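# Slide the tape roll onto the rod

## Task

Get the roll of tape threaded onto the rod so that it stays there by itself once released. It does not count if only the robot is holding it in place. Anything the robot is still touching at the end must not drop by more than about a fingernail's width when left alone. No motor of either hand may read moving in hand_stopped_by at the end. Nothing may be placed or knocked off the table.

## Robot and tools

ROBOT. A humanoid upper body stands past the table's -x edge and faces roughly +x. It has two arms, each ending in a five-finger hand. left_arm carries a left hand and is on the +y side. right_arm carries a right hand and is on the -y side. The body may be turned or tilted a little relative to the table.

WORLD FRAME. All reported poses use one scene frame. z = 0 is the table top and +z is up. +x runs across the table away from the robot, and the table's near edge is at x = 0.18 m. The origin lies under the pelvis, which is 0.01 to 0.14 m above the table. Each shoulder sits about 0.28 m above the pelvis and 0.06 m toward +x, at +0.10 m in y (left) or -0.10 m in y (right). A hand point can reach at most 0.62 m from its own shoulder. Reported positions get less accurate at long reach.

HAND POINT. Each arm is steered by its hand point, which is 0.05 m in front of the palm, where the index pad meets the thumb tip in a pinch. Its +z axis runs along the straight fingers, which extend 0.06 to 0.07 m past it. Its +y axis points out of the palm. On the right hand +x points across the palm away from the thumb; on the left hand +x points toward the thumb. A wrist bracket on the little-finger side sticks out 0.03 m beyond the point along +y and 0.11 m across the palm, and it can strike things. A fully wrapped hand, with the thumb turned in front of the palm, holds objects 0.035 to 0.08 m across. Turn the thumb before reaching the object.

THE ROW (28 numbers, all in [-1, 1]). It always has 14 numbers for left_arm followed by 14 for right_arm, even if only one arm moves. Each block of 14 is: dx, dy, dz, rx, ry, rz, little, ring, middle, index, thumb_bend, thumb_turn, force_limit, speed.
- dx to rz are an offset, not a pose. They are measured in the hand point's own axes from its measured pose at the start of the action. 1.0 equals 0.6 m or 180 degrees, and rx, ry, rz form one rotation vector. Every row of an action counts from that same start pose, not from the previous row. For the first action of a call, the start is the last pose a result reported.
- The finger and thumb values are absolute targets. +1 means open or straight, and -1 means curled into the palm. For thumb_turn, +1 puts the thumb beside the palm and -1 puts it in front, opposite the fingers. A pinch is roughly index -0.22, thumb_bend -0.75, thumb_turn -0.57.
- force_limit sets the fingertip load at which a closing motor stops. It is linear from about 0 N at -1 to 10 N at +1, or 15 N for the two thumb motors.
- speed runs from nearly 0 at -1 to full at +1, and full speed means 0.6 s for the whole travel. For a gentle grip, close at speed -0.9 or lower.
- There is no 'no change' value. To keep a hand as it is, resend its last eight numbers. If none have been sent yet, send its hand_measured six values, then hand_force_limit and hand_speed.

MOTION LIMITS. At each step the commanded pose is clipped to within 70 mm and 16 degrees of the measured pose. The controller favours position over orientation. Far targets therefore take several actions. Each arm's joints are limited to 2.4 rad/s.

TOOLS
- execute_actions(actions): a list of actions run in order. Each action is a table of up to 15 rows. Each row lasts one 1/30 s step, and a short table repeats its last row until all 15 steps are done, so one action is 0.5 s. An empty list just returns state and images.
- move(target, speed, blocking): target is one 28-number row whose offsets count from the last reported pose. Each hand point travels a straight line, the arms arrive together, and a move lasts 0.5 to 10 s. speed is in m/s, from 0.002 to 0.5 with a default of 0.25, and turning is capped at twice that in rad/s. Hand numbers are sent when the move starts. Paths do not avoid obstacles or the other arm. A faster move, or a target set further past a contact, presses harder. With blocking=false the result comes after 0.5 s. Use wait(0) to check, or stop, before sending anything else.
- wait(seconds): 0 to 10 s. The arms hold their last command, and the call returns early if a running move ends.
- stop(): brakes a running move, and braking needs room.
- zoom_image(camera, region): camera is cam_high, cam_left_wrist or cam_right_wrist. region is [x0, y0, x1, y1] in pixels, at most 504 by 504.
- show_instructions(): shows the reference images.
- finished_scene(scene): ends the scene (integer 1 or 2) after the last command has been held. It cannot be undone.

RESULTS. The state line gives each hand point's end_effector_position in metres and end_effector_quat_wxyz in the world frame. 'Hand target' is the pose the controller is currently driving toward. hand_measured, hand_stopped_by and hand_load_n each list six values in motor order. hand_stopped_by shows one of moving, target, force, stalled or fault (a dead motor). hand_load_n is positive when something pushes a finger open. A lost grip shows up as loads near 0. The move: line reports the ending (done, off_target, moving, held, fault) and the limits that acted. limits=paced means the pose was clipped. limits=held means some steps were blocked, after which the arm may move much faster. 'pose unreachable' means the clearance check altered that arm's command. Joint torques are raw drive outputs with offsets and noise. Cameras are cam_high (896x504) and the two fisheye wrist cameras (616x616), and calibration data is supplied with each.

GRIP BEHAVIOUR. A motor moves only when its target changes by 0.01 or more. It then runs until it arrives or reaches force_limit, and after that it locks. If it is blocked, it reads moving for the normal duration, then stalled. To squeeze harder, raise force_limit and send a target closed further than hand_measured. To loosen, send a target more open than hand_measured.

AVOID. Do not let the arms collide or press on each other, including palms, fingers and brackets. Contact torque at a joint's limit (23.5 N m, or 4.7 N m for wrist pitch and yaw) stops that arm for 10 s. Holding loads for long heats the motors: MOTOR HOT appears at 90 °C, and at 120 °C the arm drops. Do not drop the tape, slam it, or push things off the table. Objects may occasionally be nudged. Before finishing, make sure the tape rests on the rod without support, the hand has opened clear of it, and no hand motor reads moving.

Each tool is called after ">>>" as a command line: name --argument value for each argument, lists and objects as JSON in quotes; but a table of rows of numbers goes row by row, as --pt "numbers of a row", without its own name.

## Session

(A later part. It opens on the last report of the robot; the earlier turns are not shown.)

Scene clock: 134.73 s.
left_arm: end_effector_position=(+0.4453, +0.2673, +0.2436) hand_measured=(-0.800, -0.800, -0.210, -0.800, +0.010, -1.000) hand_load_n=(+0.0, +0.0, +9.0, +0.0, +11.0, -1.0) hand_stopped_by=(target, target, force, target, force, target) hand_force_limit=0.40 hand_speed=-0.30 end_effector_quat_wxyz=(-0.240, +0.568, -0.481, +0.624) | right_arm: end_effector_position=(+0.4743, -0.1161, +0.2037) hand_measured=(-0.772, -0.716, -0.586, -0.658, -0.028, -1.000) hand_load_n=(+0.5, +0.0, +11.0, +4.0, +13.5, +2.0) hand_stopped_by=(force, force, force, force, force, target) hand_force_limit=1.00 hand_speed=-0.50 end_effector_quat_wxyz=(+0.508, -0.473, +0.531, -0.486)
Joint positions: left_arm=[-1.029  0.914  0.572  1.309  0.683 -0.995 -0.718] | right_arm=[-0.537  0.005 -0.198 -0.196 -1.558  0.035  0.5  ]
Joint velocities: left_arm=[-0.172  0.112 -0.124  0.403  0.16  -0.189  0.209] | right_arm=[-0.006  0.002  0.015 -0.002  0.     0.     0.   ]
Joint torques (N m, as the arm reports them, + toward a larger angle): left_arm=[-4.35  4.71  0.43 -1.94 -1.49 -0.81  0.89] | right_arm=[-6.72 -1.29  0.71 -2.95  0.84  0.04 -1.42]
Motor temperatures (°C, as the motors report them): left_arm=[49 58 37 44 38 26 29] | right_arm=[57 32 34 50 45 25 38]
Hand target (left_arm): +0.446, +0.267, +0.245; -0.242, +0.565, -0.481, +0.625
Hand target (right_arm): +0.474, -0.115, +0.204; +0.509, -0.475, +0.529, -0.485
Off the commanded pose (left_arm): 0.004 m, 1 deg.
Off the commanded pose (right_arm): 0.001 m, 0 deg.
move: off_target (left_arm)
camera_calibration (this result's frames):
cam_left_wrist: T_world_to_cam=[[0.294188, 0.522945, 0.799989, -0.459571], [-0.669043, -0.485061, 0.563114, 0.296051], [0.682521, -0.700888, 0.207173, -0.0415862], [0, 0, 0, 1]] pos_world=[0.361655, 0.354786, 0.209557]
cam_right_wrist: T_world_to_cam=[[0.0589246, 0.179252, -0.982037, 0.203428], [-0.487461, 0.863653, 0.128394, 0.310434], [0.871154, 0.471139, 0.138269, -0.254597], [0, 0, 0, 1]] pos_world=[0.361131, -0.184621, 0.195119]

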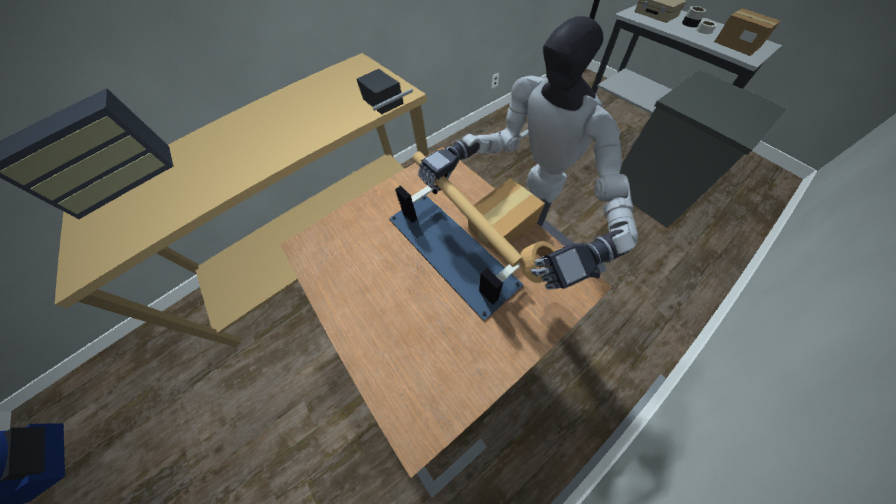

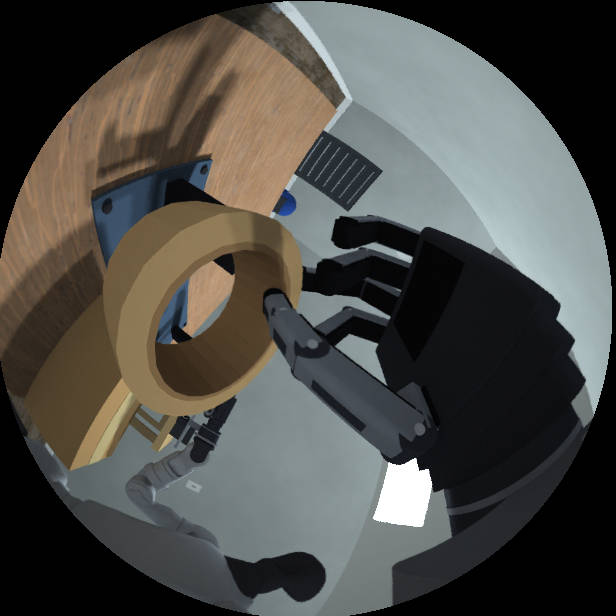

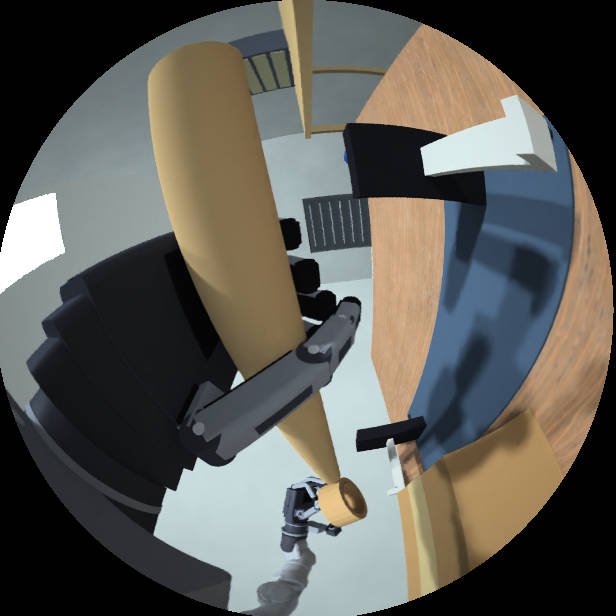

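>>> move --target '[0.016,-0.047,-0.023,0,0,0,-0.8,-0.8,-0.8,-0.8,-0.3,-1,0.4,-0.3,0,0,0,0,0,0,-1,-1,-1,-1,-0.9,-1,1,-0.5]' --speed 0.04

Scene clock: 141.40 s.
left_arm: end_effector_position=(+0.4377, +0.2756, +0.2735) hand_measured=(-0.800, -0.800, -0.210, -0.800, +0.010, -1.000) hand_load_n=(+0.0, +0.0, +8.5, +0.0, +11.5, +0.0) hand_stopped_by=(target, target, force, target, force, target) hand_force_limit=0.40 hand_speed=-0.30 end_effector_quat_wxyz=(-0.240, +0.567, -0.484, +0.622) | right_arm: end_effector_position=(+0.4743, -0.1163, +0.2037) hand_measured=(-0.772, -0.716, -0.586, -0.658, -0.028, -1.000) hand_load_n=(+1.0, +0.0, +11.0, +3.0, +14.0, +1.5) hand_stopped_by=(force, force, force, force, force, target) hand_force_limit=1.00 hand_speed=-0.50 end_effector_quat_wxyz=(+0.508, -0.473, +0.531, -0.486)
Joint positions: left_arm=[-1.001  0.9    0.669  1.077  0.571 -0.851 -0.959] | right_arm=[-0.537  0.005 -0.198 -0.196 -1.558  0.035  0.5  ]
Joint velocities: left_arm=[ 0.035 -0.029  0.055 -0.137 -0.005  0.076 -0.028] | right_arm=[-0.003  0.012 -0.003  0.002  0.005  0.     0.   ]
Joint torques (N m, as the arm reports them, + toward a larger angle): left_arm=[-3.87  4.54  0.72 -2.22 -1.78 -0.4   0.66] | right_arm=[-7.57 -1.2   0.45 -3.51  0.73  0.26 -1.57]
Motor temperatures (°C, as the motors report them): left_arm=[50 58 37 44 38 26 29] | right_arm=[57 32 34 50 45 25 38]
Hand target (left_arm): +0.438, +0.275, +0.274; -0.239, +0.567, -0.482, +0.624
Hand target (right_arm): +0.474, -0.116, +0.204; +0.508, -0.473, +0.531, -0.486
Off the commanded pose (left_arm): 0.001 m, 0 deg.
Off the commanded pose (right_arm): 0.000 m, 0 deg.
move: done
camera_calibration (this result's frames):
cam_left_wrist: T_world_to_cam=[[0.297429, 0.516403, 0.803034, -0.486061], [-0.669542, -0.486791, 0.561024, 0.279452], [0.680625, -0.70453, 0.200968, -0.0332793], [0, 0, 0, 1]] pos_world=[0.354324, 0.363592, 0.240232]
cam_right_wrist: T_world_to_cam=[[0.0590032, 0.179553, -0.981977, 0.203438], [-0.486884, 0.863931, 0.128714, 0.310262], [0.871472, 0.470514, 0.138396, -0.25479], [0, 0, 0, 1]] pos_world=[0.3611, -0.184691, 0.195099]

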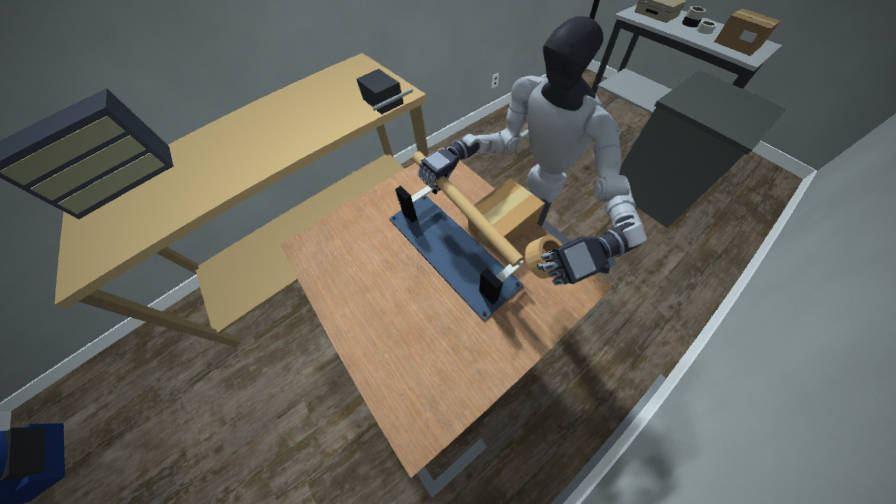

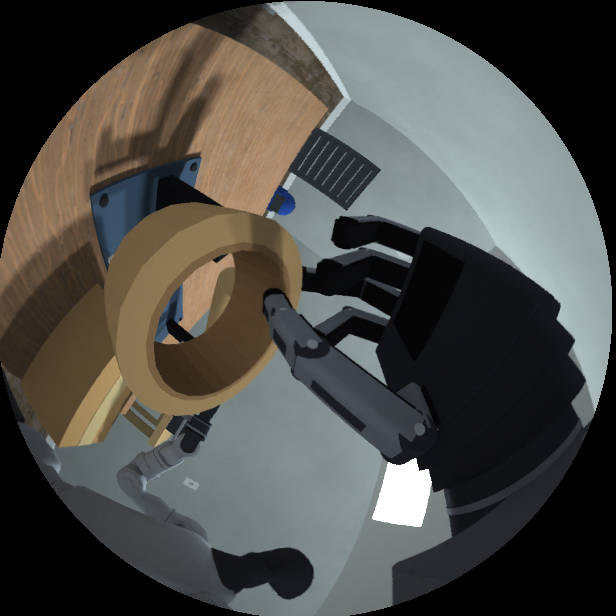

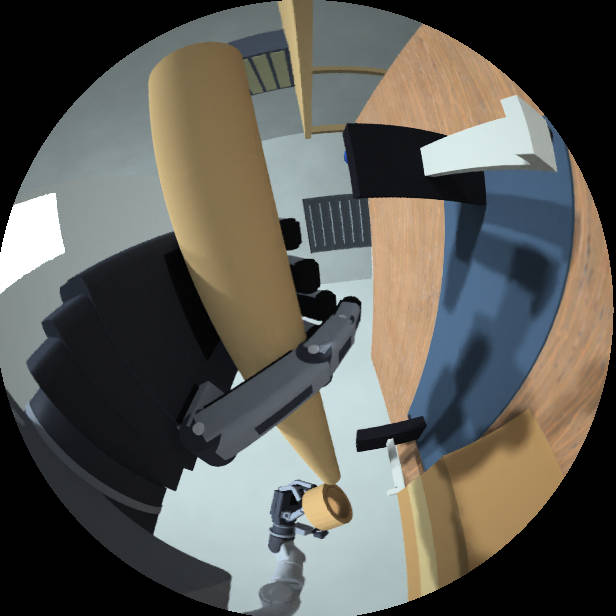

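>>> move --target '[0.009,-0.025,0.012,0,0,0,-0.8,-0.8,-0.8,-0.8,-0.3,-1,0.4,-0.3,0,0,0,0,0,0,-1,-1,-1,-1,-0.9,-1,1,-0.5]' --speed 0.04

Scene clock: 146.57 s.
left_arm: end_effector_position=(+0.4477, +0.2731, +0.2886) hand_measured=(-0.800, -0.800, -0.210, -0.800, +0.010, -1.000) hand_load_n=(+0.0, +0.0, +8.0, +0.0, +11.5, +0.0) hand_stopped_by=(target, target, force, target, force, target) hand_force_limit=0.40 hand_speed=-0.30 end_effector_quat_wxyz=(-0.239, +0.566, -0.483, +0.623) | right_arm: end_effector_position=(+0.4743, -0.1163, +0.2037) hand_measured=(-0.772, -0.716, -0.586, -0.658, -0.028, -1.000) hand_load_n=(+1.0, +0.0, +11.0, +3.0, +14.0, +1.5) hand_stopped_by=(force, force, force, force, force, target) hand_force_limit=1.00 hand_speed=-0.50 end_effector_quat_wxyz=(+0.508, -0.473, +0.531, -0.486)
Joint positions: left_arm=[-1.118  0.941  0.614  1.197  0.615 -0.859 -0.927] | right_arm=[-0.537  0.005 -0.198 -0.196 -1.558  0.035  0.5  ]
Joint velocities: left_arm=[-0.023  0.018 -0.049  0.129  0.017 -0.057  0.037] | right_arm=[-0.011  0.003  0.    -0.006 -0.008  0.     0.   ]
Joint torques (N m, as the arm reports them, + toward a larger angle): left_arm=[-4.31  4.61  0.32 -1.97 -1.26 -0.71  0.81] | right_arm=[-7.34 -1.1   0.52 -2.96  0.52  0.28 -1.5 ]
Motor temperatures (°C, as the motors report them): left_arm=[51 58 37 44 38 26 29] | right_arm=[57 32 34 50 45 25 38]
Hand target (left_arm): +0.448, +0.273, +0.288; -0.240, +0.566, -0.485, +0.622
Hand target (right_arm): +0.474, -0.116, +0.204; +0.508, -0.473, +0.531, -0.486
Off the commanded pose (left_arm): 0.002 m, 0 deg.
Off the commanded pose (right_arm): 0.000 m, 0 deg.
move: done
camera_calibration (this result's frames):
cam_left_wrist: T_world_to_cam=[[0.297345, 0.519084, 0.801335, -0.500144], [-0.670815, -0.483657, 0.562213, 0.275831], [0.679407, -0.704719, 0.204396, -0.0453056], [0, 0, 0, 1]] pos_world=[0.364528, 0.361097, 0.254968]
cam_right_wrist: T_world_to_cam=[[0.0590032, 0.179553, -0.981977, 0.203438], [-0.486884, 0.863931, 0.128714, 0.310262], [0.871472, 0.470514, 0.138396, -0.25479], [0, 0, 0, 1]] pos_world=[0.3611, -0.184691, 0.195099]

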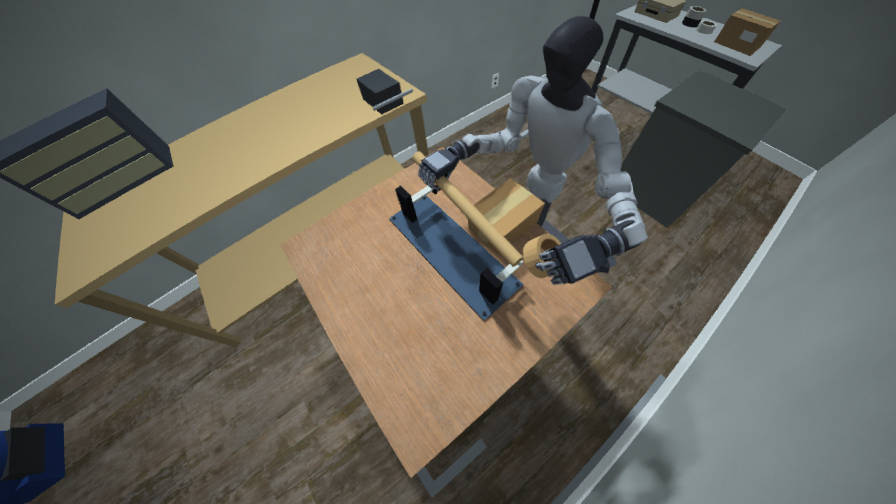

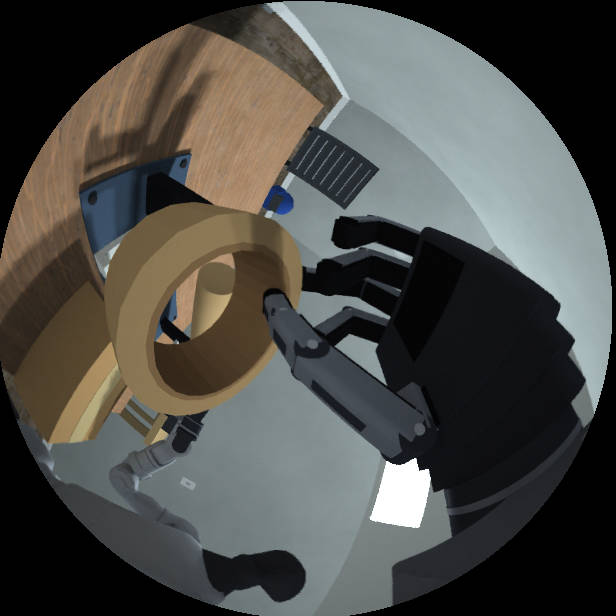

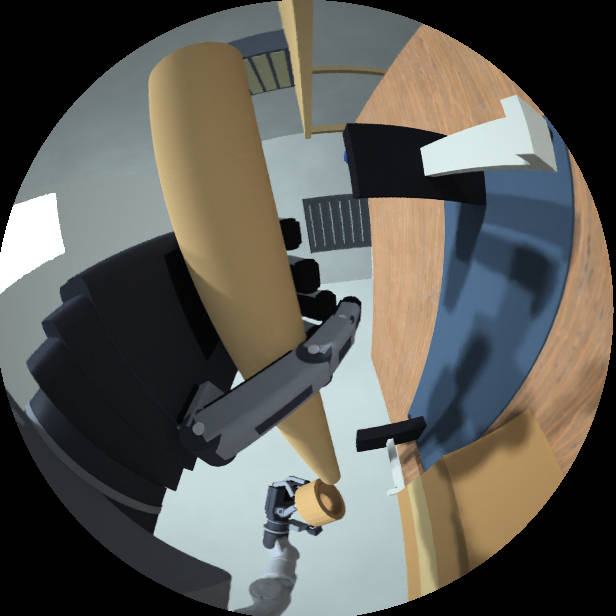

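>>> move --target '[0.037,0.016,0.036,0,0,0,-0.8,-0.8,-0.8,-0.8,-0.3,-1,0.4,-0.3,0,0,0,0,0,0,-1,-1,-1,-1,-0.9,-1,1,-0.5]' --speed 0.04

Scene clock: 152.20 s.
left_arm: end_effector_position=(+0.4594, +0.2453, +0.2890) hand_measured=(-0.800, -0.800, -0.210, -0.800, +0.010, -1.000) hand_load_n=(+0.0, +0.0, +8.0, +0.0, +11.5, +0.0) hand_stopped_by=(target, target, force, target, force, target) hand_force_limit=0.40 hand_speed=-0.30 end_effector_quat_wxyz=(-0.240, +0.566, -0.480, +0.626) | right_arm: end_effector_position=(+0.4742, -0.1173, +0.2032) hand_measured=(-0.772, -0.716, -0.586, -0.658, -0.028, -1.000) hand_load_n=(+1.0, +0.0, +11.0, +3.5, +14.0, +1.5) hand_stopped_by=(force, force, force, force, force, target) hand_force_limit=1.00 hand_speed=-0.50 end_effector_quat_wxyz=(+0.507, -0.473, +0.532, -0.487)
Joint positions: left_arm=[-1.02   0.766  0.638  0.813  0.597 -0.626 -0.982] | right_arm=[-0.536  0.004 -0.198 -0.196 -1.559  0.036  0.5  ]
Joint velocities: left_arm=[ 0.005  0.005 -0.009 -0.002 -0.003  0.001  0.   ] | right_arm=[ 0.009  0.    -0.008 -0.002 -0.003  0.     0.   ]
Joint torques (N m, as the arm reports them, + toward a larger angle): left_arm=[-4.12  4.03  0.14 -2.26 -1.13 -0.41  0.61] | right_arm=[-7.21 -1.4   0.04 -3.44  0.66  0.33 -1.47]
Motor temperatures (°C, as the motors report them): left_arm=[51 58 37 44 38 26 29] | right_arm=[57 32 34 51 45 25 38]
Hand target (left_arm): +0.459, +0.244, +0.287; -0.238, +0.568, -0.482, +0.623
Hand target (right_arm): +0.474, -0.116, +0.204; +0.508, -0.473, +0.531, -0.486
Off the commanded pose (left_arm): 0.002 m, 0 deg.
Off the commanded pose (right_arm): 0.001 m, 0 deg.
move: done
camera_calibration (this result's frames):
cam_left_wrist: T_world_to_cam=[[0.291893, 0.524134, 0.800051, -0.487797], [-0.671706, -0.483146, 0.561588, 0.270465], [0.680889, -0.701323, 0.211037, -0.0763244], [0, 0, 0, 1]] pos_world=[0.376026, 0.332817, 0.254479]
cam_right_wrist: T_world_to_cam=[[0.0584401, 0.177715, -0.982345, 0.203304], [-0.484648, 0.865335, 0.127715, 0.310481], [0.872755, 0.468628, 0.1367, -0.25463], [0, 0, 0, 1]] pos_world=[0.360823, -0.185473, 0.194869]

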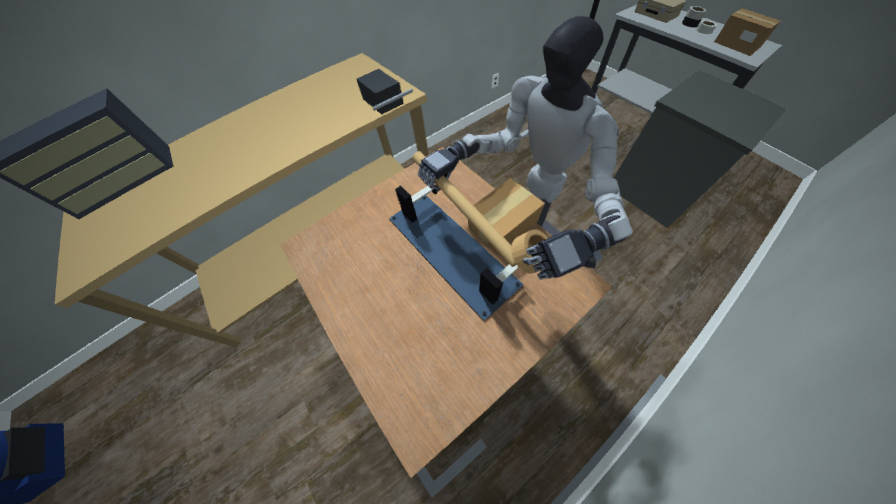

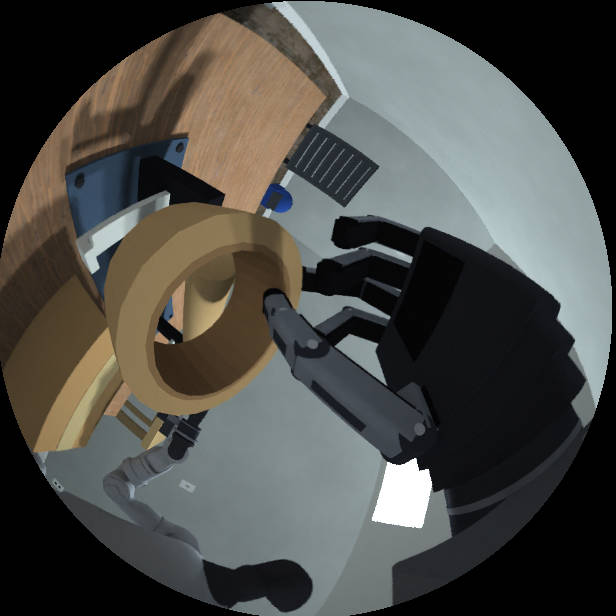

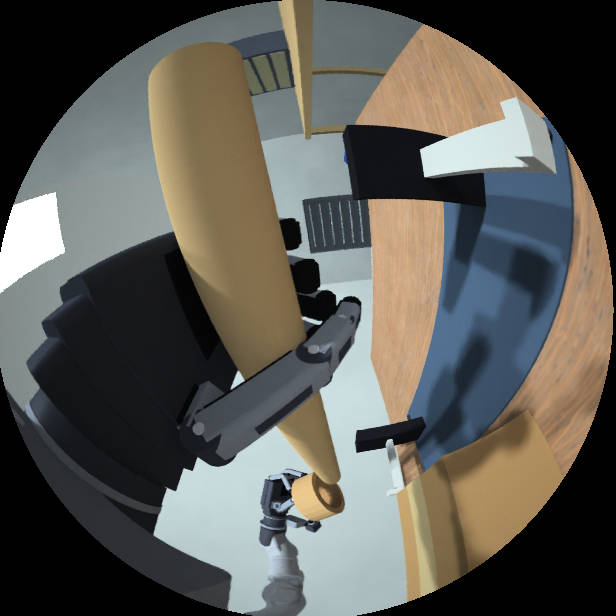

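>>> move --target '[-0.018,0,0.02,0,0,0,-0.8,-0.8,-0.8,-0.8,-0.3,-1,0.4,-0.3,0,0,0,0,0,0,-1,-1,-1,-1,-0.9,-1,1,-0.5]' --speed 0.03

Scene clock: 158.43 s.
left_arm: end_effector_position=(+0.4736, +0.2484, +0.2833) hand_measured=(-0.800, -0.800, -0.210, -0.800, +0.010, -1.000) hand_load_n=(+0.0, +0.0, +8.5, +0.0, +11.5, +0.0) hand_stopped_by=(target, target, force, target, force, target) hand_force_limit=0.40 hand_speed=-0.30 end_effector_quat_wxyz=(-0.239, +0.567, -0.477, +0.627) | right_arm: end_effector_position=(+0.4741, -0.1174, +0.2031) hand_measured=(-0.772, -0.716, -0.586, -0.658, -0.028, -1.000) hand_load_n=(+1.0, +0.0, +11.0, +3.0, +14.0, +1.5) hand_stopped_by=(force, force, force, force, force, target) hand_force_limit=1.00 hand_speed=-0.50 end_effector_quat_wxyz=(+0.507, -0.473, +0.532, -0.487)
Joint positions: left_arm=[-1.16   0.852  0.553  1.17   0.691 -0.786 -0.81 ] | right_arm=[-0.535  0.003 -0.198 -0.196 -1.559  0.036  0.5  ]
Joint velocities: left_arm=[-0.143  0.094 -0.081  0.325  0.08  -0.165  0.121] | right_arm=[ 0.008 -0.008 -0.006  0.003  0.008  0.     0.   ]
Joint torques (N m, as the arm reports them, + toward a larger angle): left_arm=[-4.59  4.34  0.22 -2.05 -1.17 -0.77  0.8 ] | right_arm=[-7.38 -1.59  0.39 -2.99  0.69  0.31 -1.43]
Motor temperatures (°C, as the motors report them): left_arm=[52 57 37 44 38 26 29] | right_arm=[58 32 34 51 45 25 38]
Hand target (left_arm): +0.474, +0.249, +0.283; -0.241, +0.567, -0.480, +0.625
Hand target (right_arm): +0.474, -0.117, +0.203; +0.507, -0.473, +0.532, -0.487
Off the commanded pose (left_arm): 0.002 m, 0 deg.
Off the commanded pose (right_arm): 0.000 m, 0 deg.
move: done
camera_calibration (this result's frames):
cam_left_wrist: T_world_to_cam=[[0.289273, 0.529241, 0.797637, -0.488383], [-0.671065, -0.482101, 0.563249, 0.283697], [0.682636, -0.6982, 0.215697, -0.0855406], [0, 0, 0, 1]] pos_world=[0.390048, 0.335518, 0.248211]
cam_right_wrist: T_world_to_cam=[[0.0582235, 0.177422, -0.982411, 0.203287], [-0.484436, 0.865472, 0.127592, 0.310487], [0.872887, 0.468486, 0.13634, -0.254552], [0, 0, 0, 1]] pos_world=[0.36077, -0.185531, 0.194801]

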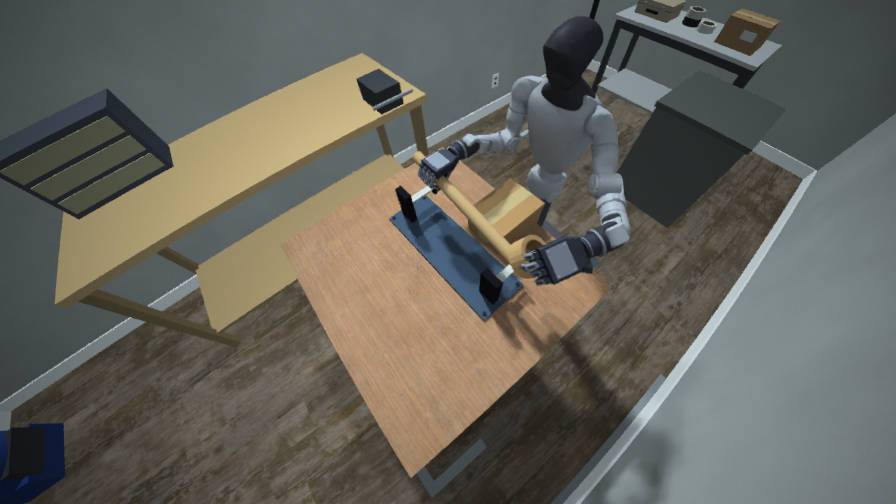

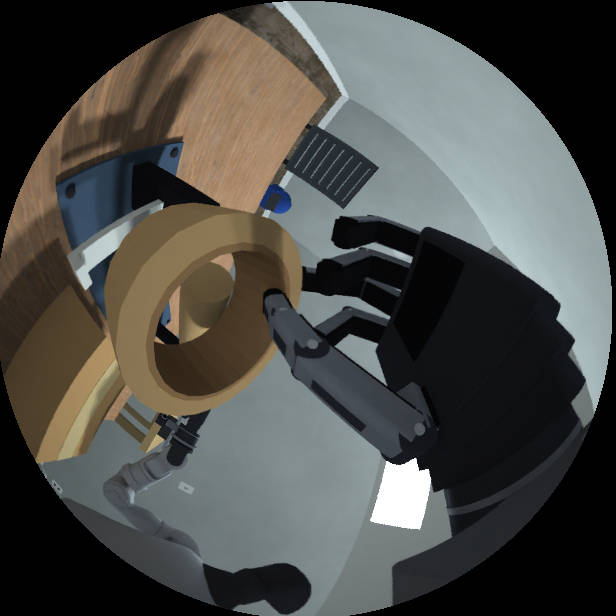

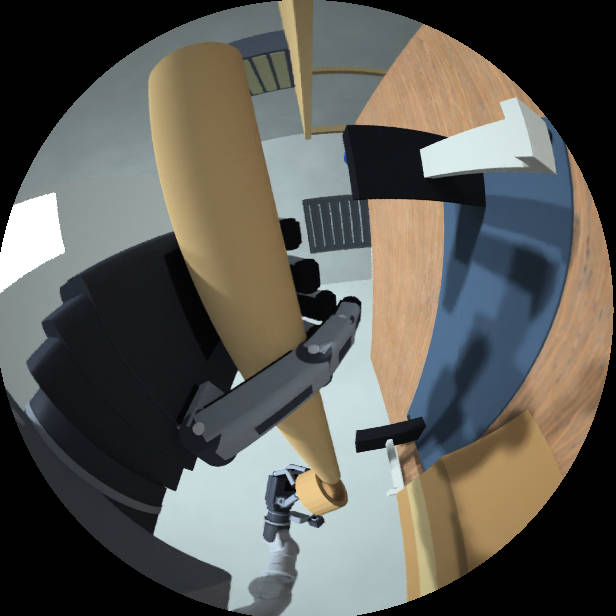

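>>> move --target '[0.05,0.04,0.023,0,0,0,-0.8,-0.8,-0.8,-0.8,-0.3,-1,0.4,-0.3,0,0,0,0,0,0,-1,-1,-1,-1,-0.9,-1,1,-0.5]' --speed 0.03

>>> zoom_image --camera "cam_high" --region '[460,190,660,320]'

Scene clock: 165.10 s.
left_arm: end_effector_position=(+0.4728, +0.2178, +0.2764) hand_measured=(-0.800, -0.800, -0.210, -0.800, +0.010, -1.000) hand_load_n=(+0.0, +0.0, +9.0, +0.0, +11.5, -2.5) hand_stopped_by=(target, target, force, target, force, target) hand_force_limit=0.40 hand_speed=-0.30 end_effector_quat_wxyz=(-0.248, +0.571, -0.470, +0.625) | right_arm: end_effector_position=(+0.4726, -0.1239, +0.1971) hand_measured=(-0.772, -0.716, -0.586, -0.658, -0.028, -1.000) hand_load_n=(+1.0, +0.0, +11.0, +2.0, +14.5, +0.5) hand_stopped_by=(force, force, force, force, force, target) hand_force_limit=1.00 hand_speed=-0.50 end_effector_quat_wxyz=(+0.495, -0.478, +0.535, -0.490)
Joint positions: left_arm=[-0.96   0.623  0.603  0.608  0.659 -0.489 -0.915] | right_arm=[-0.524 -0.006 -0.202 -0.194 -1.567  0.036  0.504]
Joint velocities: left_arm=[ 0.    -0.003  0.009 -0.011  0.012  0.003  0.   ] | right_arm=[ 0.008 -0.006  0.015  0.     0.009  0.     0.   ]
Joint torques (N m, as the arm reports them, + toward a larger angle): left_arm=[-4.11  2.88 -0.44 -2.12 -1.08 -0.64  0.33] | right_arm=[-8.25 -0.96  0.78 -3.2   1.19  0.45 -1.68]
Motor temperatures (°C, as the motors report them): left_arm=[53 57 37 44 38 26 29] | right_arm=[58 32 34 51 45 25 38]
Hand target (left_arm): +0.472, +0.211, +0.273; -0.239, +0.570, -0.476, +0.626
Hand target (right_arm): +0.474, -0.117, +0.203; +0.507, -0.473, +0.532, -0.487
Off the commanded pose (left_arm): 0.010 m, 1 deg.
Off the commanded pose (right_arm): 0.009 m, 2 deg.
move: off_target (left_arm, right_arm)
camera_calibration (this result's frames):
cam_left_wrist: T_world_to_cam=[[0.273335, 0.535759, 0.798906, -0.460733], [-0.662187, -0.497608, 0.560263, 0.272259], [0.697708, -0.682164, 0.218759, -0.116353], [0, 0, 0, 1]] pos_world=[0.387401, 0.302948, 0.240999]
cam_right_wrist: T_world_to_cam=[[0.0443796, 0.160618, -0.986018, 0.203763], [-0.47144, 0.873547, 0.121078, 0.312271], [0.880781, 0.459475, 0.11449, -0.249871], [0, 0, 0, 1]] pos_world=[0.358256, -0.190702, 0.191712]

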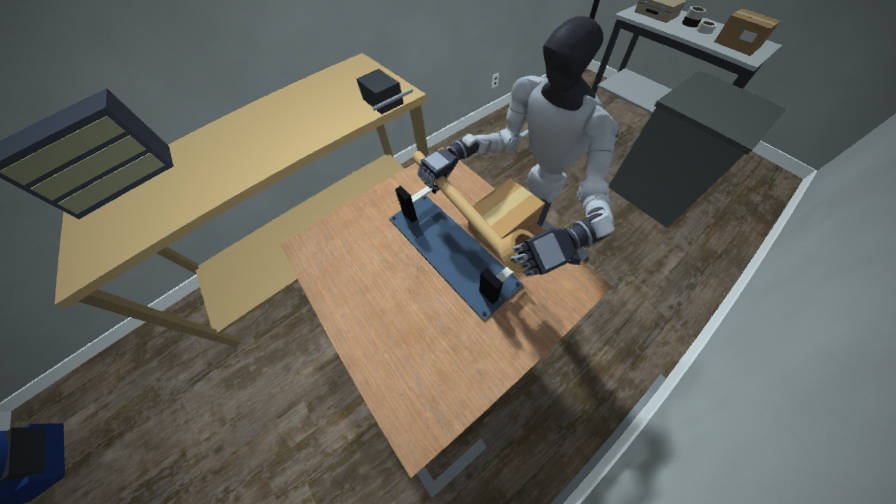

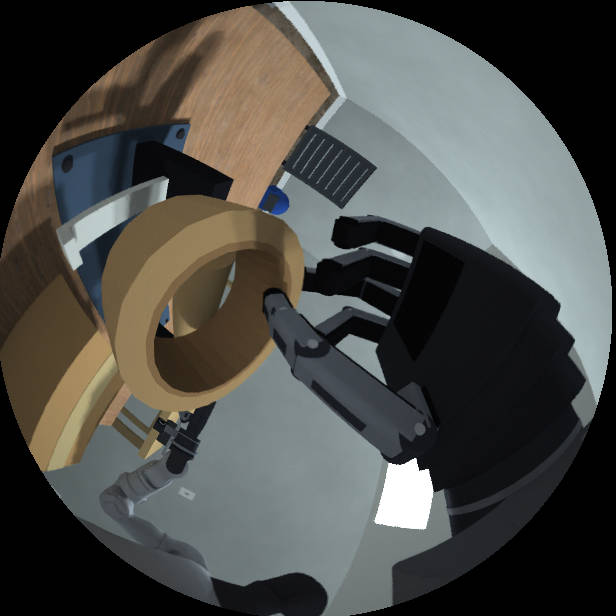

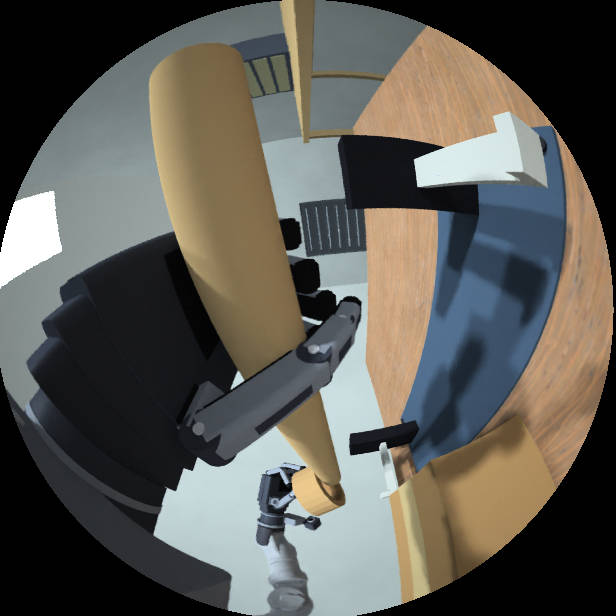

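Region (460, 190, 660, 320) of cam_high's 896x504 image, scaled by 2.520, with more detail than that image has; it fills the top 328 rows of this view, and the rest is white.

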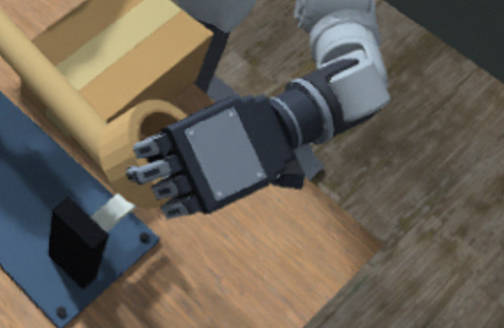

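>>> move --target '[-0.02,-0.012,0.013,0,0,0,-0.8,-0.8,-0.8,-0.8,-0.3,-1,0.4,-0.3,0.008,-0.012,0.002,0,0,0,-1,-1,-1,-1,-0.9,-1,1,-0.5]' --speed 0.03

Scene clock: 169.33 s.
left_arm: end_effector_position=(+0.4847, +0.2267, +0.2769) hand_measured=(-0.800, -0.800, -0.210, -0.800, +0.010, -1.000) hand_load_n=(+0.0, +0.0, +9.0, +0.0, +11.0, +0.5) hand_stopped_by=(target, target, force, target, force, target) hand_force_limit=0.40 hand_speed=-0.30 end_effector_quat_wxyz=(-0.245, +0.571, -0.469, +0.628) | right_arm: end_effector_position=(+0.4733, -0.1294, +0.2009) hand_measured=(-0.772, -0.716, -0.586, -0.658, -0.028, -1.000) hand_load_n=(+0.5, +0.0, +11.0, +3.5, +14.0, +1.5) hand_stopped_by=(force, force, force, force, force, target) hand_force_limit=1.00 hand_speed=-0.50 end_effector_quat_wxyz=(+0.492, -0.480, +0.536, -0.491)
Joint positions: left_arm=[-1.066  0.709  0.562  0.885  0.688 -0.61  -0.819] | right_arm=[-0.538 -0.026 -0.217 -0.201 -1.556  0.028  0.535]
Joint velocities: left_arm=[-0.023  0.029 -0.015  0.057 -0.005 -0.031  0.019] | right_arm=[ 0.011  0.    -0.002  0.005 -0.006 -0.002  0.003]
Joint torques (N m, as the arm reports them, + toward a larger angle): left_arm=[-4.67  4.21  0.16 -2.11 -0.96 -0.73  0.8 ] | right_arm=[-7.11 -1.49  0.03 -3.55  0.88  0.21 -1.42]
Motor temperatures (°C, as the motors report them): left_arm=[53 56 37 44 38 26 28] | right_arm=[59 32 34 51 45 25 39]
Hand target (left_arm): +0.485, +0.227, +0.277; -0.248, +0.571, -0.471, +0.626
Hand target (right_arm): +0.474, -0.129, +0.204; +0.496, -0.478, +0.535, -0.490
Off the commanded pose (left_arm): 0.002 m, 0 deg.
Off the commanded pose (right_arm): 0.003 m, 1 deg.
move: done
camera_calibration (this result's frames):
cam_left_wrist: T_world_to_cam=[[0.273554, 0.540567, 0.795585, -0.469436], [-0.664412, -0.491892, 0.562671, 0.283423], [0.695504, -0.682517, 0.2246, -0.119144], [0, 0, 0, 1]] pos_world=[0.39959, 0.311857, 0.240762]
cam_right_wrist: T_world_to_cam=[[0.0380656, 0.155318, -0.987131, 0.210911], [-0.468179, 0.875489, 0.119698, 0.315968], [0.882813, 0.457598, 0.106043, -0.247867], [0, 0, 0, 1]] pos_world=[0.358722, -0.195961, 0.196661]

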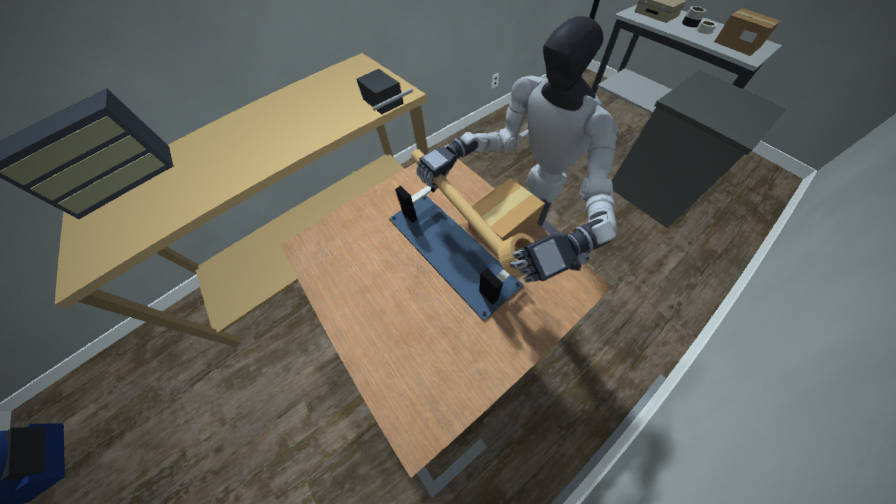

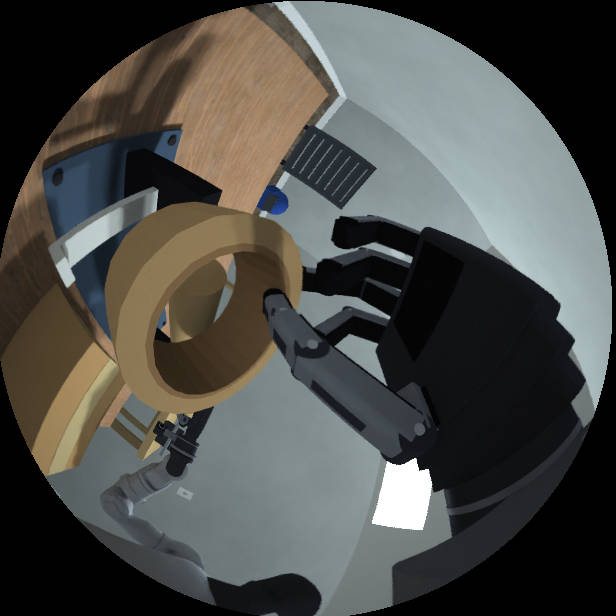

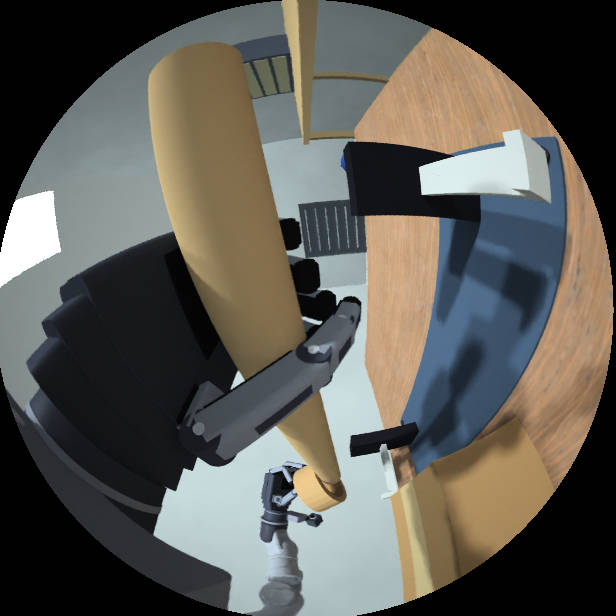

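>>> move --target '[0.03,0.025,0.046,0,0,0,-0.8,-0.8,-0.8,-0.8,-0.3,-1,0.4,-0.3,0,0,0,0,0,0,-1,-1,-1,-1,-0.9,-1,1,-0.5]' --speed 0.03

Scene clock: 174.77 s.
left_arm: end_effector_position=(+0.5014, +0.1989, +0.2655) hand_measured=(-0.800, -0.800, -0.210, -0.800, +0.010, -1.000) hand_load_n=(+0.0, +0.0, +11.0, +0.0, +8.5, -0.5) hand_stopped_by=(target, target, force, target, force, target) hand_force_limit=0.40 hand_speed=-0.30 end_effector_quat_wxyz=(-0.242, +0.576, -0.469, +0.624) | right_arm: end_effector_position=(+0.4724, -0.1355, +0.1966) hand_measured=(-0.772, -0.716, -0.586, -0.658, -0.028, -1.000) hand_load_n=(+0.5, +0.0, +11.0, +5.5, +14.0, +1.5) hand_stopped_by=(force, force, force, force, force, target) hand_force_limit=1.00 hand_speed=-0.50 end_effector_quat_wxyz=(+0.481, -0.482, +0.539, -0.495)
Joint positions: left_arm=[-1.082  0.616  0.507  0.846  0.753 -0.533 -0.743] | right_arm=[-0.532 -0.03  -0.224 -0.198 -1.569  0.028  0.538]
Joint velocities: left_arm=[ 0.011  0.    -0.023  0.023  0.005  0.     0.   ] | right_arm=[ 0.011  0.012  0.006 -0.009  0.017  0.     0.   ]
Joint torques (N m, as the arm reports them, + toward a larger angle): left_arm=[-4.85  3.19 -0.11 -2.26 -0.76 -0.55  0.75] | right_arm=[-7.74 -1.09  0.64 -3.44  1.4   0.17 -1.57]
Motor temperatures (°C, as the motors report them): left_arm=[54 56 37 44 38 26 29] | right_arm=[59 32 34 51 45 25 39]
Hand target (left_arm): +0.503, +0.196, +0.268; -0.244, +0.572, -0.469, +0.627
Hand target (right_arm): +0.473, -0.129, +0.201; +0.491, -0.480, +0.536, -0.491
Off the commanded pose (left_arm): 0.006 m, 1 deg.
Off the commanded pose (right_arm): 0.007 m, 1 deg.
move: off_target (left_arm, right_arm)
camera_calibration (this result's frames):
cam_left_wrist: T_world_to_cam=[[0.282287, 0.543027, 0.790845, -0.45347], [-0.656253, -0.492, 0.572073, 0.280707], [0.699747, -0.680483, 0.217478, -0.147856], [0, 0, 0, 1]] pos_world=[0.415686, 0.28374, 0.230195]
cam_right_wrist: T_world_to_cam=[[0.0286876, 0.141352, -0.989544, 0.210661], [-0.453833, 0.88388, 0.113101, 0.317057], [0.890625, 0.445843, 0.0895065, -0.24589], [0, 0, 0, 1]] pos_world=[0.356844, -0.200389, 0.194607]

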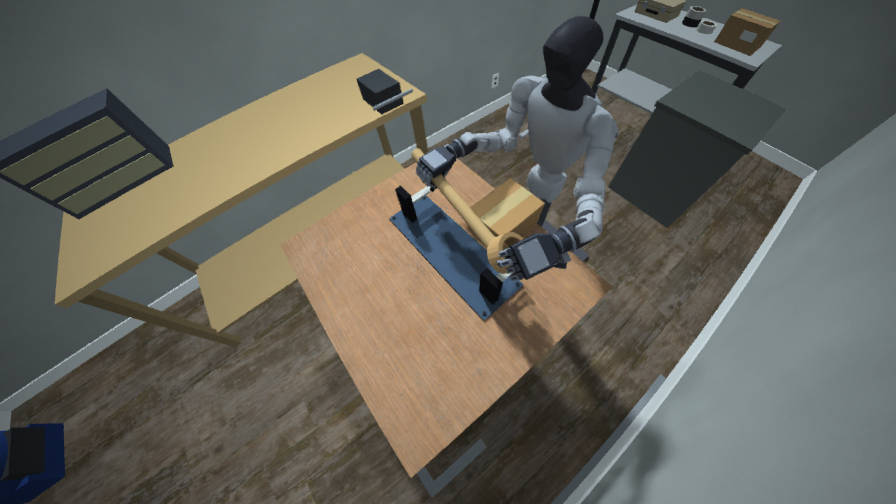

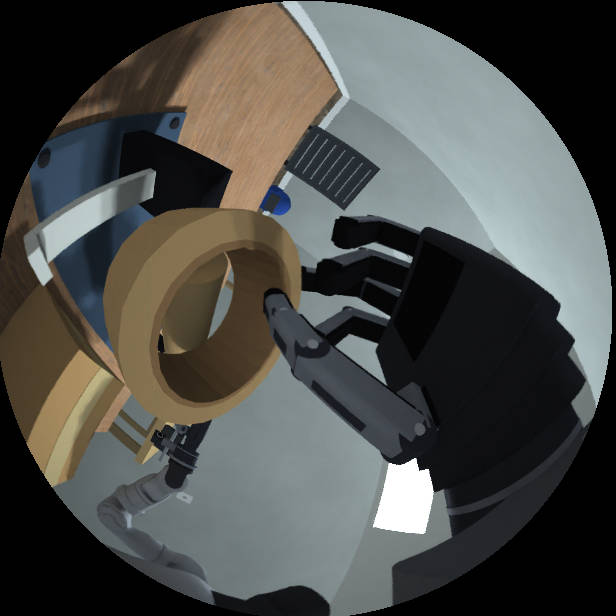

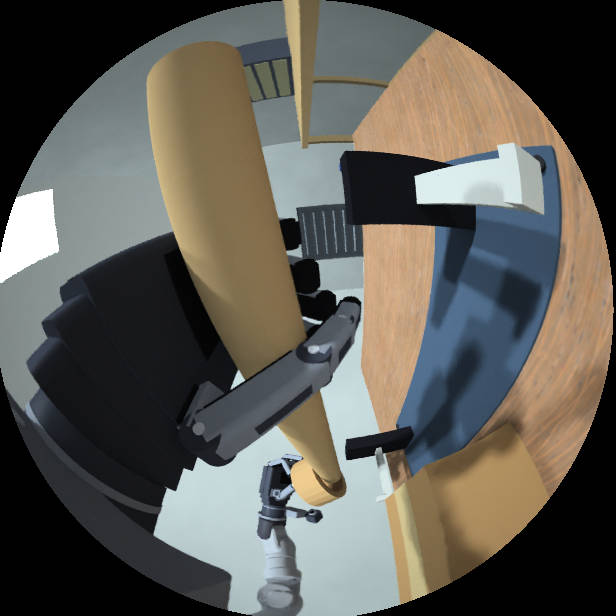

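>>> move --target '[0.03,0.028,0.032,0,0,0,-0.8,-0.8,-0.8,-0.8,-0.3,-1,0.4,-0.3,-0.01,-0.007,0.002,0,0,0,-1,-1,-1,-1,-0.9,-1,1,-0.5]' --speed 0.03

>>> zoom_image --camera "cam_high" --region '[440,190,640,320]'

Scene clock: 181.07 s.
left_arm: end_effector_position=(+0.5113, +0.1822, +0.2564) hand_measured=(-0.800, -0.800, -0.210, -0.800, +0.010, -1.000) hand_load_n=(+0.0, +0.0, +13.5, +0.0, +7.5, -4.5) hand_stopped_by=(target, target, force, target, force, target) hand_force_limit=0.40 hand_speed=-0.30 end_effector_quat_wxyz=(-0.251, +0.583, -0.463, +0.618) | right_arm: end_effector_position=(+0.4710, -0.1453, +0.1906) hand_measured=(-0.772, -0.716, -0.586, -0.658, -0.028, -1.000) hand_load_n=(+0.5, +0.0, +11.0, +4.0, +14.0, +1.0) hand_stopped_by=(force, force, force, force, force, target) hand_force_limit=1.00 hand_speed=-0.50 end_effector_quat_wxyz=(+0.460, -0.484, +0.549, -0.503)
Joint positions: left_arm=[-1.065  0.531  0.487  0.76   0.815 -0.444 -0.699] | right_arm=[-0.531 -0.031 -0.224 -0.196 -1.606  0.05   0.561]
Joint velocities: left_arm=[ 0.005  0.009  0.006 -0.003  0.011  0.     0.   ] | right_arm=[-0.009  0.    -0.009  0.005  0.     0.     0.001]
Joint torques (N m, as the arm reports them, + toward a larger angle): left_arm=[-4.85  1.92 -0.58 -2.24 -0.99 -0.98  0.55] | right_arm=[-8.76 -0.9   1.73 -3.87  1.47  0.05 -1.57]
Motor temperatures (°C, as the motors report them): left_arm=[56 55 37 44 38 26 29] | right_arm=[60 32 34 52 45 25 39]
Hand target (left_arm): +0.511, +0.171, +0.256; -0.241, +0.577, -0.469, +0.624
Hand target (right_arm): +0.474, -0.130, +0.201; +0.482, -0.482, +0.539, -0.495
Off the commanded pose (left_arm): 0.012 m, 2 deg.
Off the commanded pose (right_arm): 0.019 m, 3 deg.
move: off_target (left_arm, right_arm)
camera_calibration (this result's frames):
cam_left_wrist: T_world_to_cam=[[0.272367, 0.546563, 0.791887, -0.435814], [-0.639176, -0.512397, 0.573501, 0.278771], [0.719215, -0.662358, 0.20979, -0.175379], [0, 0, 0, 1]] pos_world=[0.423021, 0.264877, 0.222033]
cam_right_wrist: T_world_to_cam=[[0.00611292, 0.119836, -0.992775, 0.214239], [-0.417702, 0.902339, 0.106347, 0.31272], [0.908563, 0.414034, 0.0555716, -0.246333], [0, 0, 0, 1]] pos_world=[0.353124, -0.205862, 0.193124]

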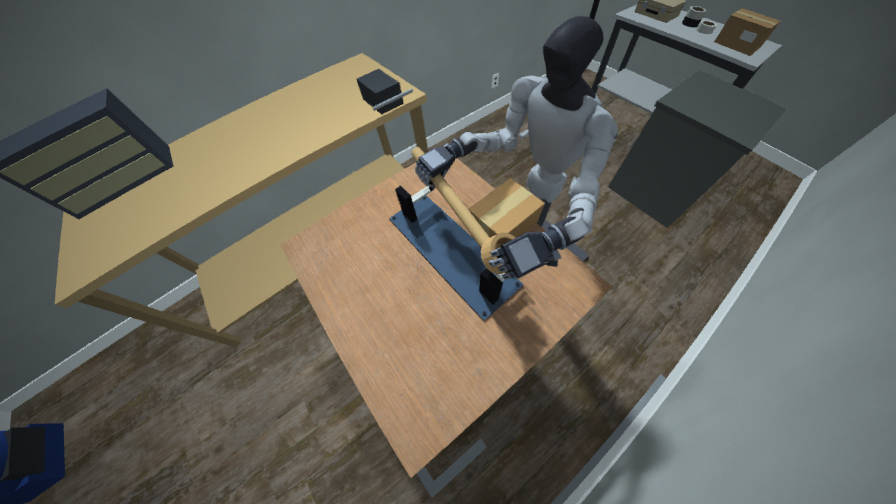

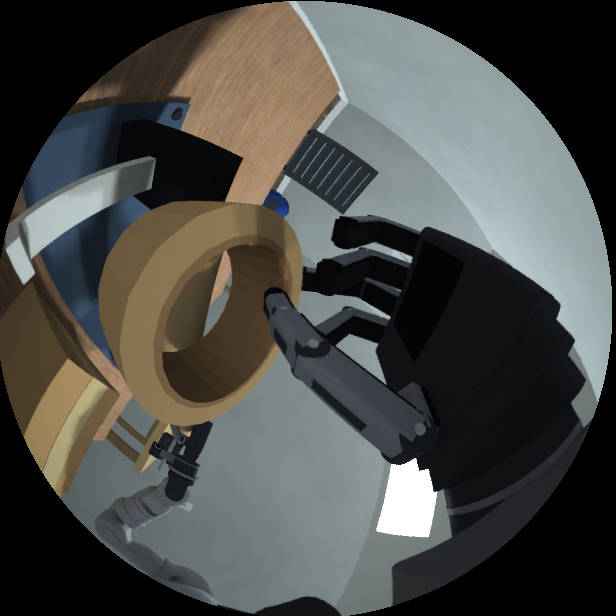

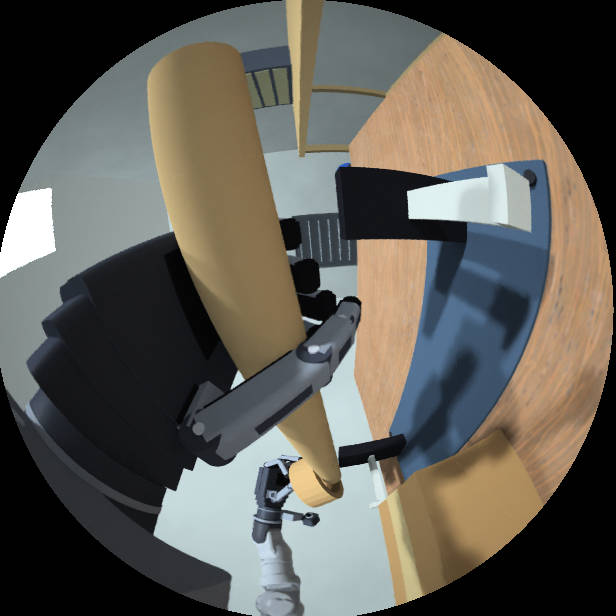

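Region (440, 190, 640, 320) of cam_high's 896x504 image, scaled by 2.520, with more detail than that image has; it fills the top 328 rows of this view, and the rest is white.

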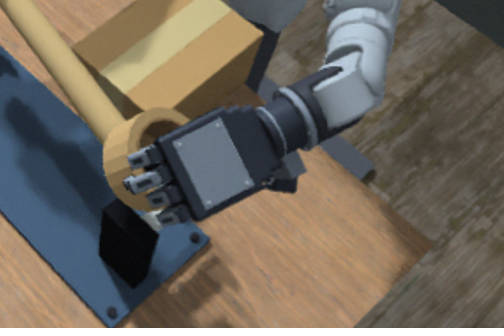

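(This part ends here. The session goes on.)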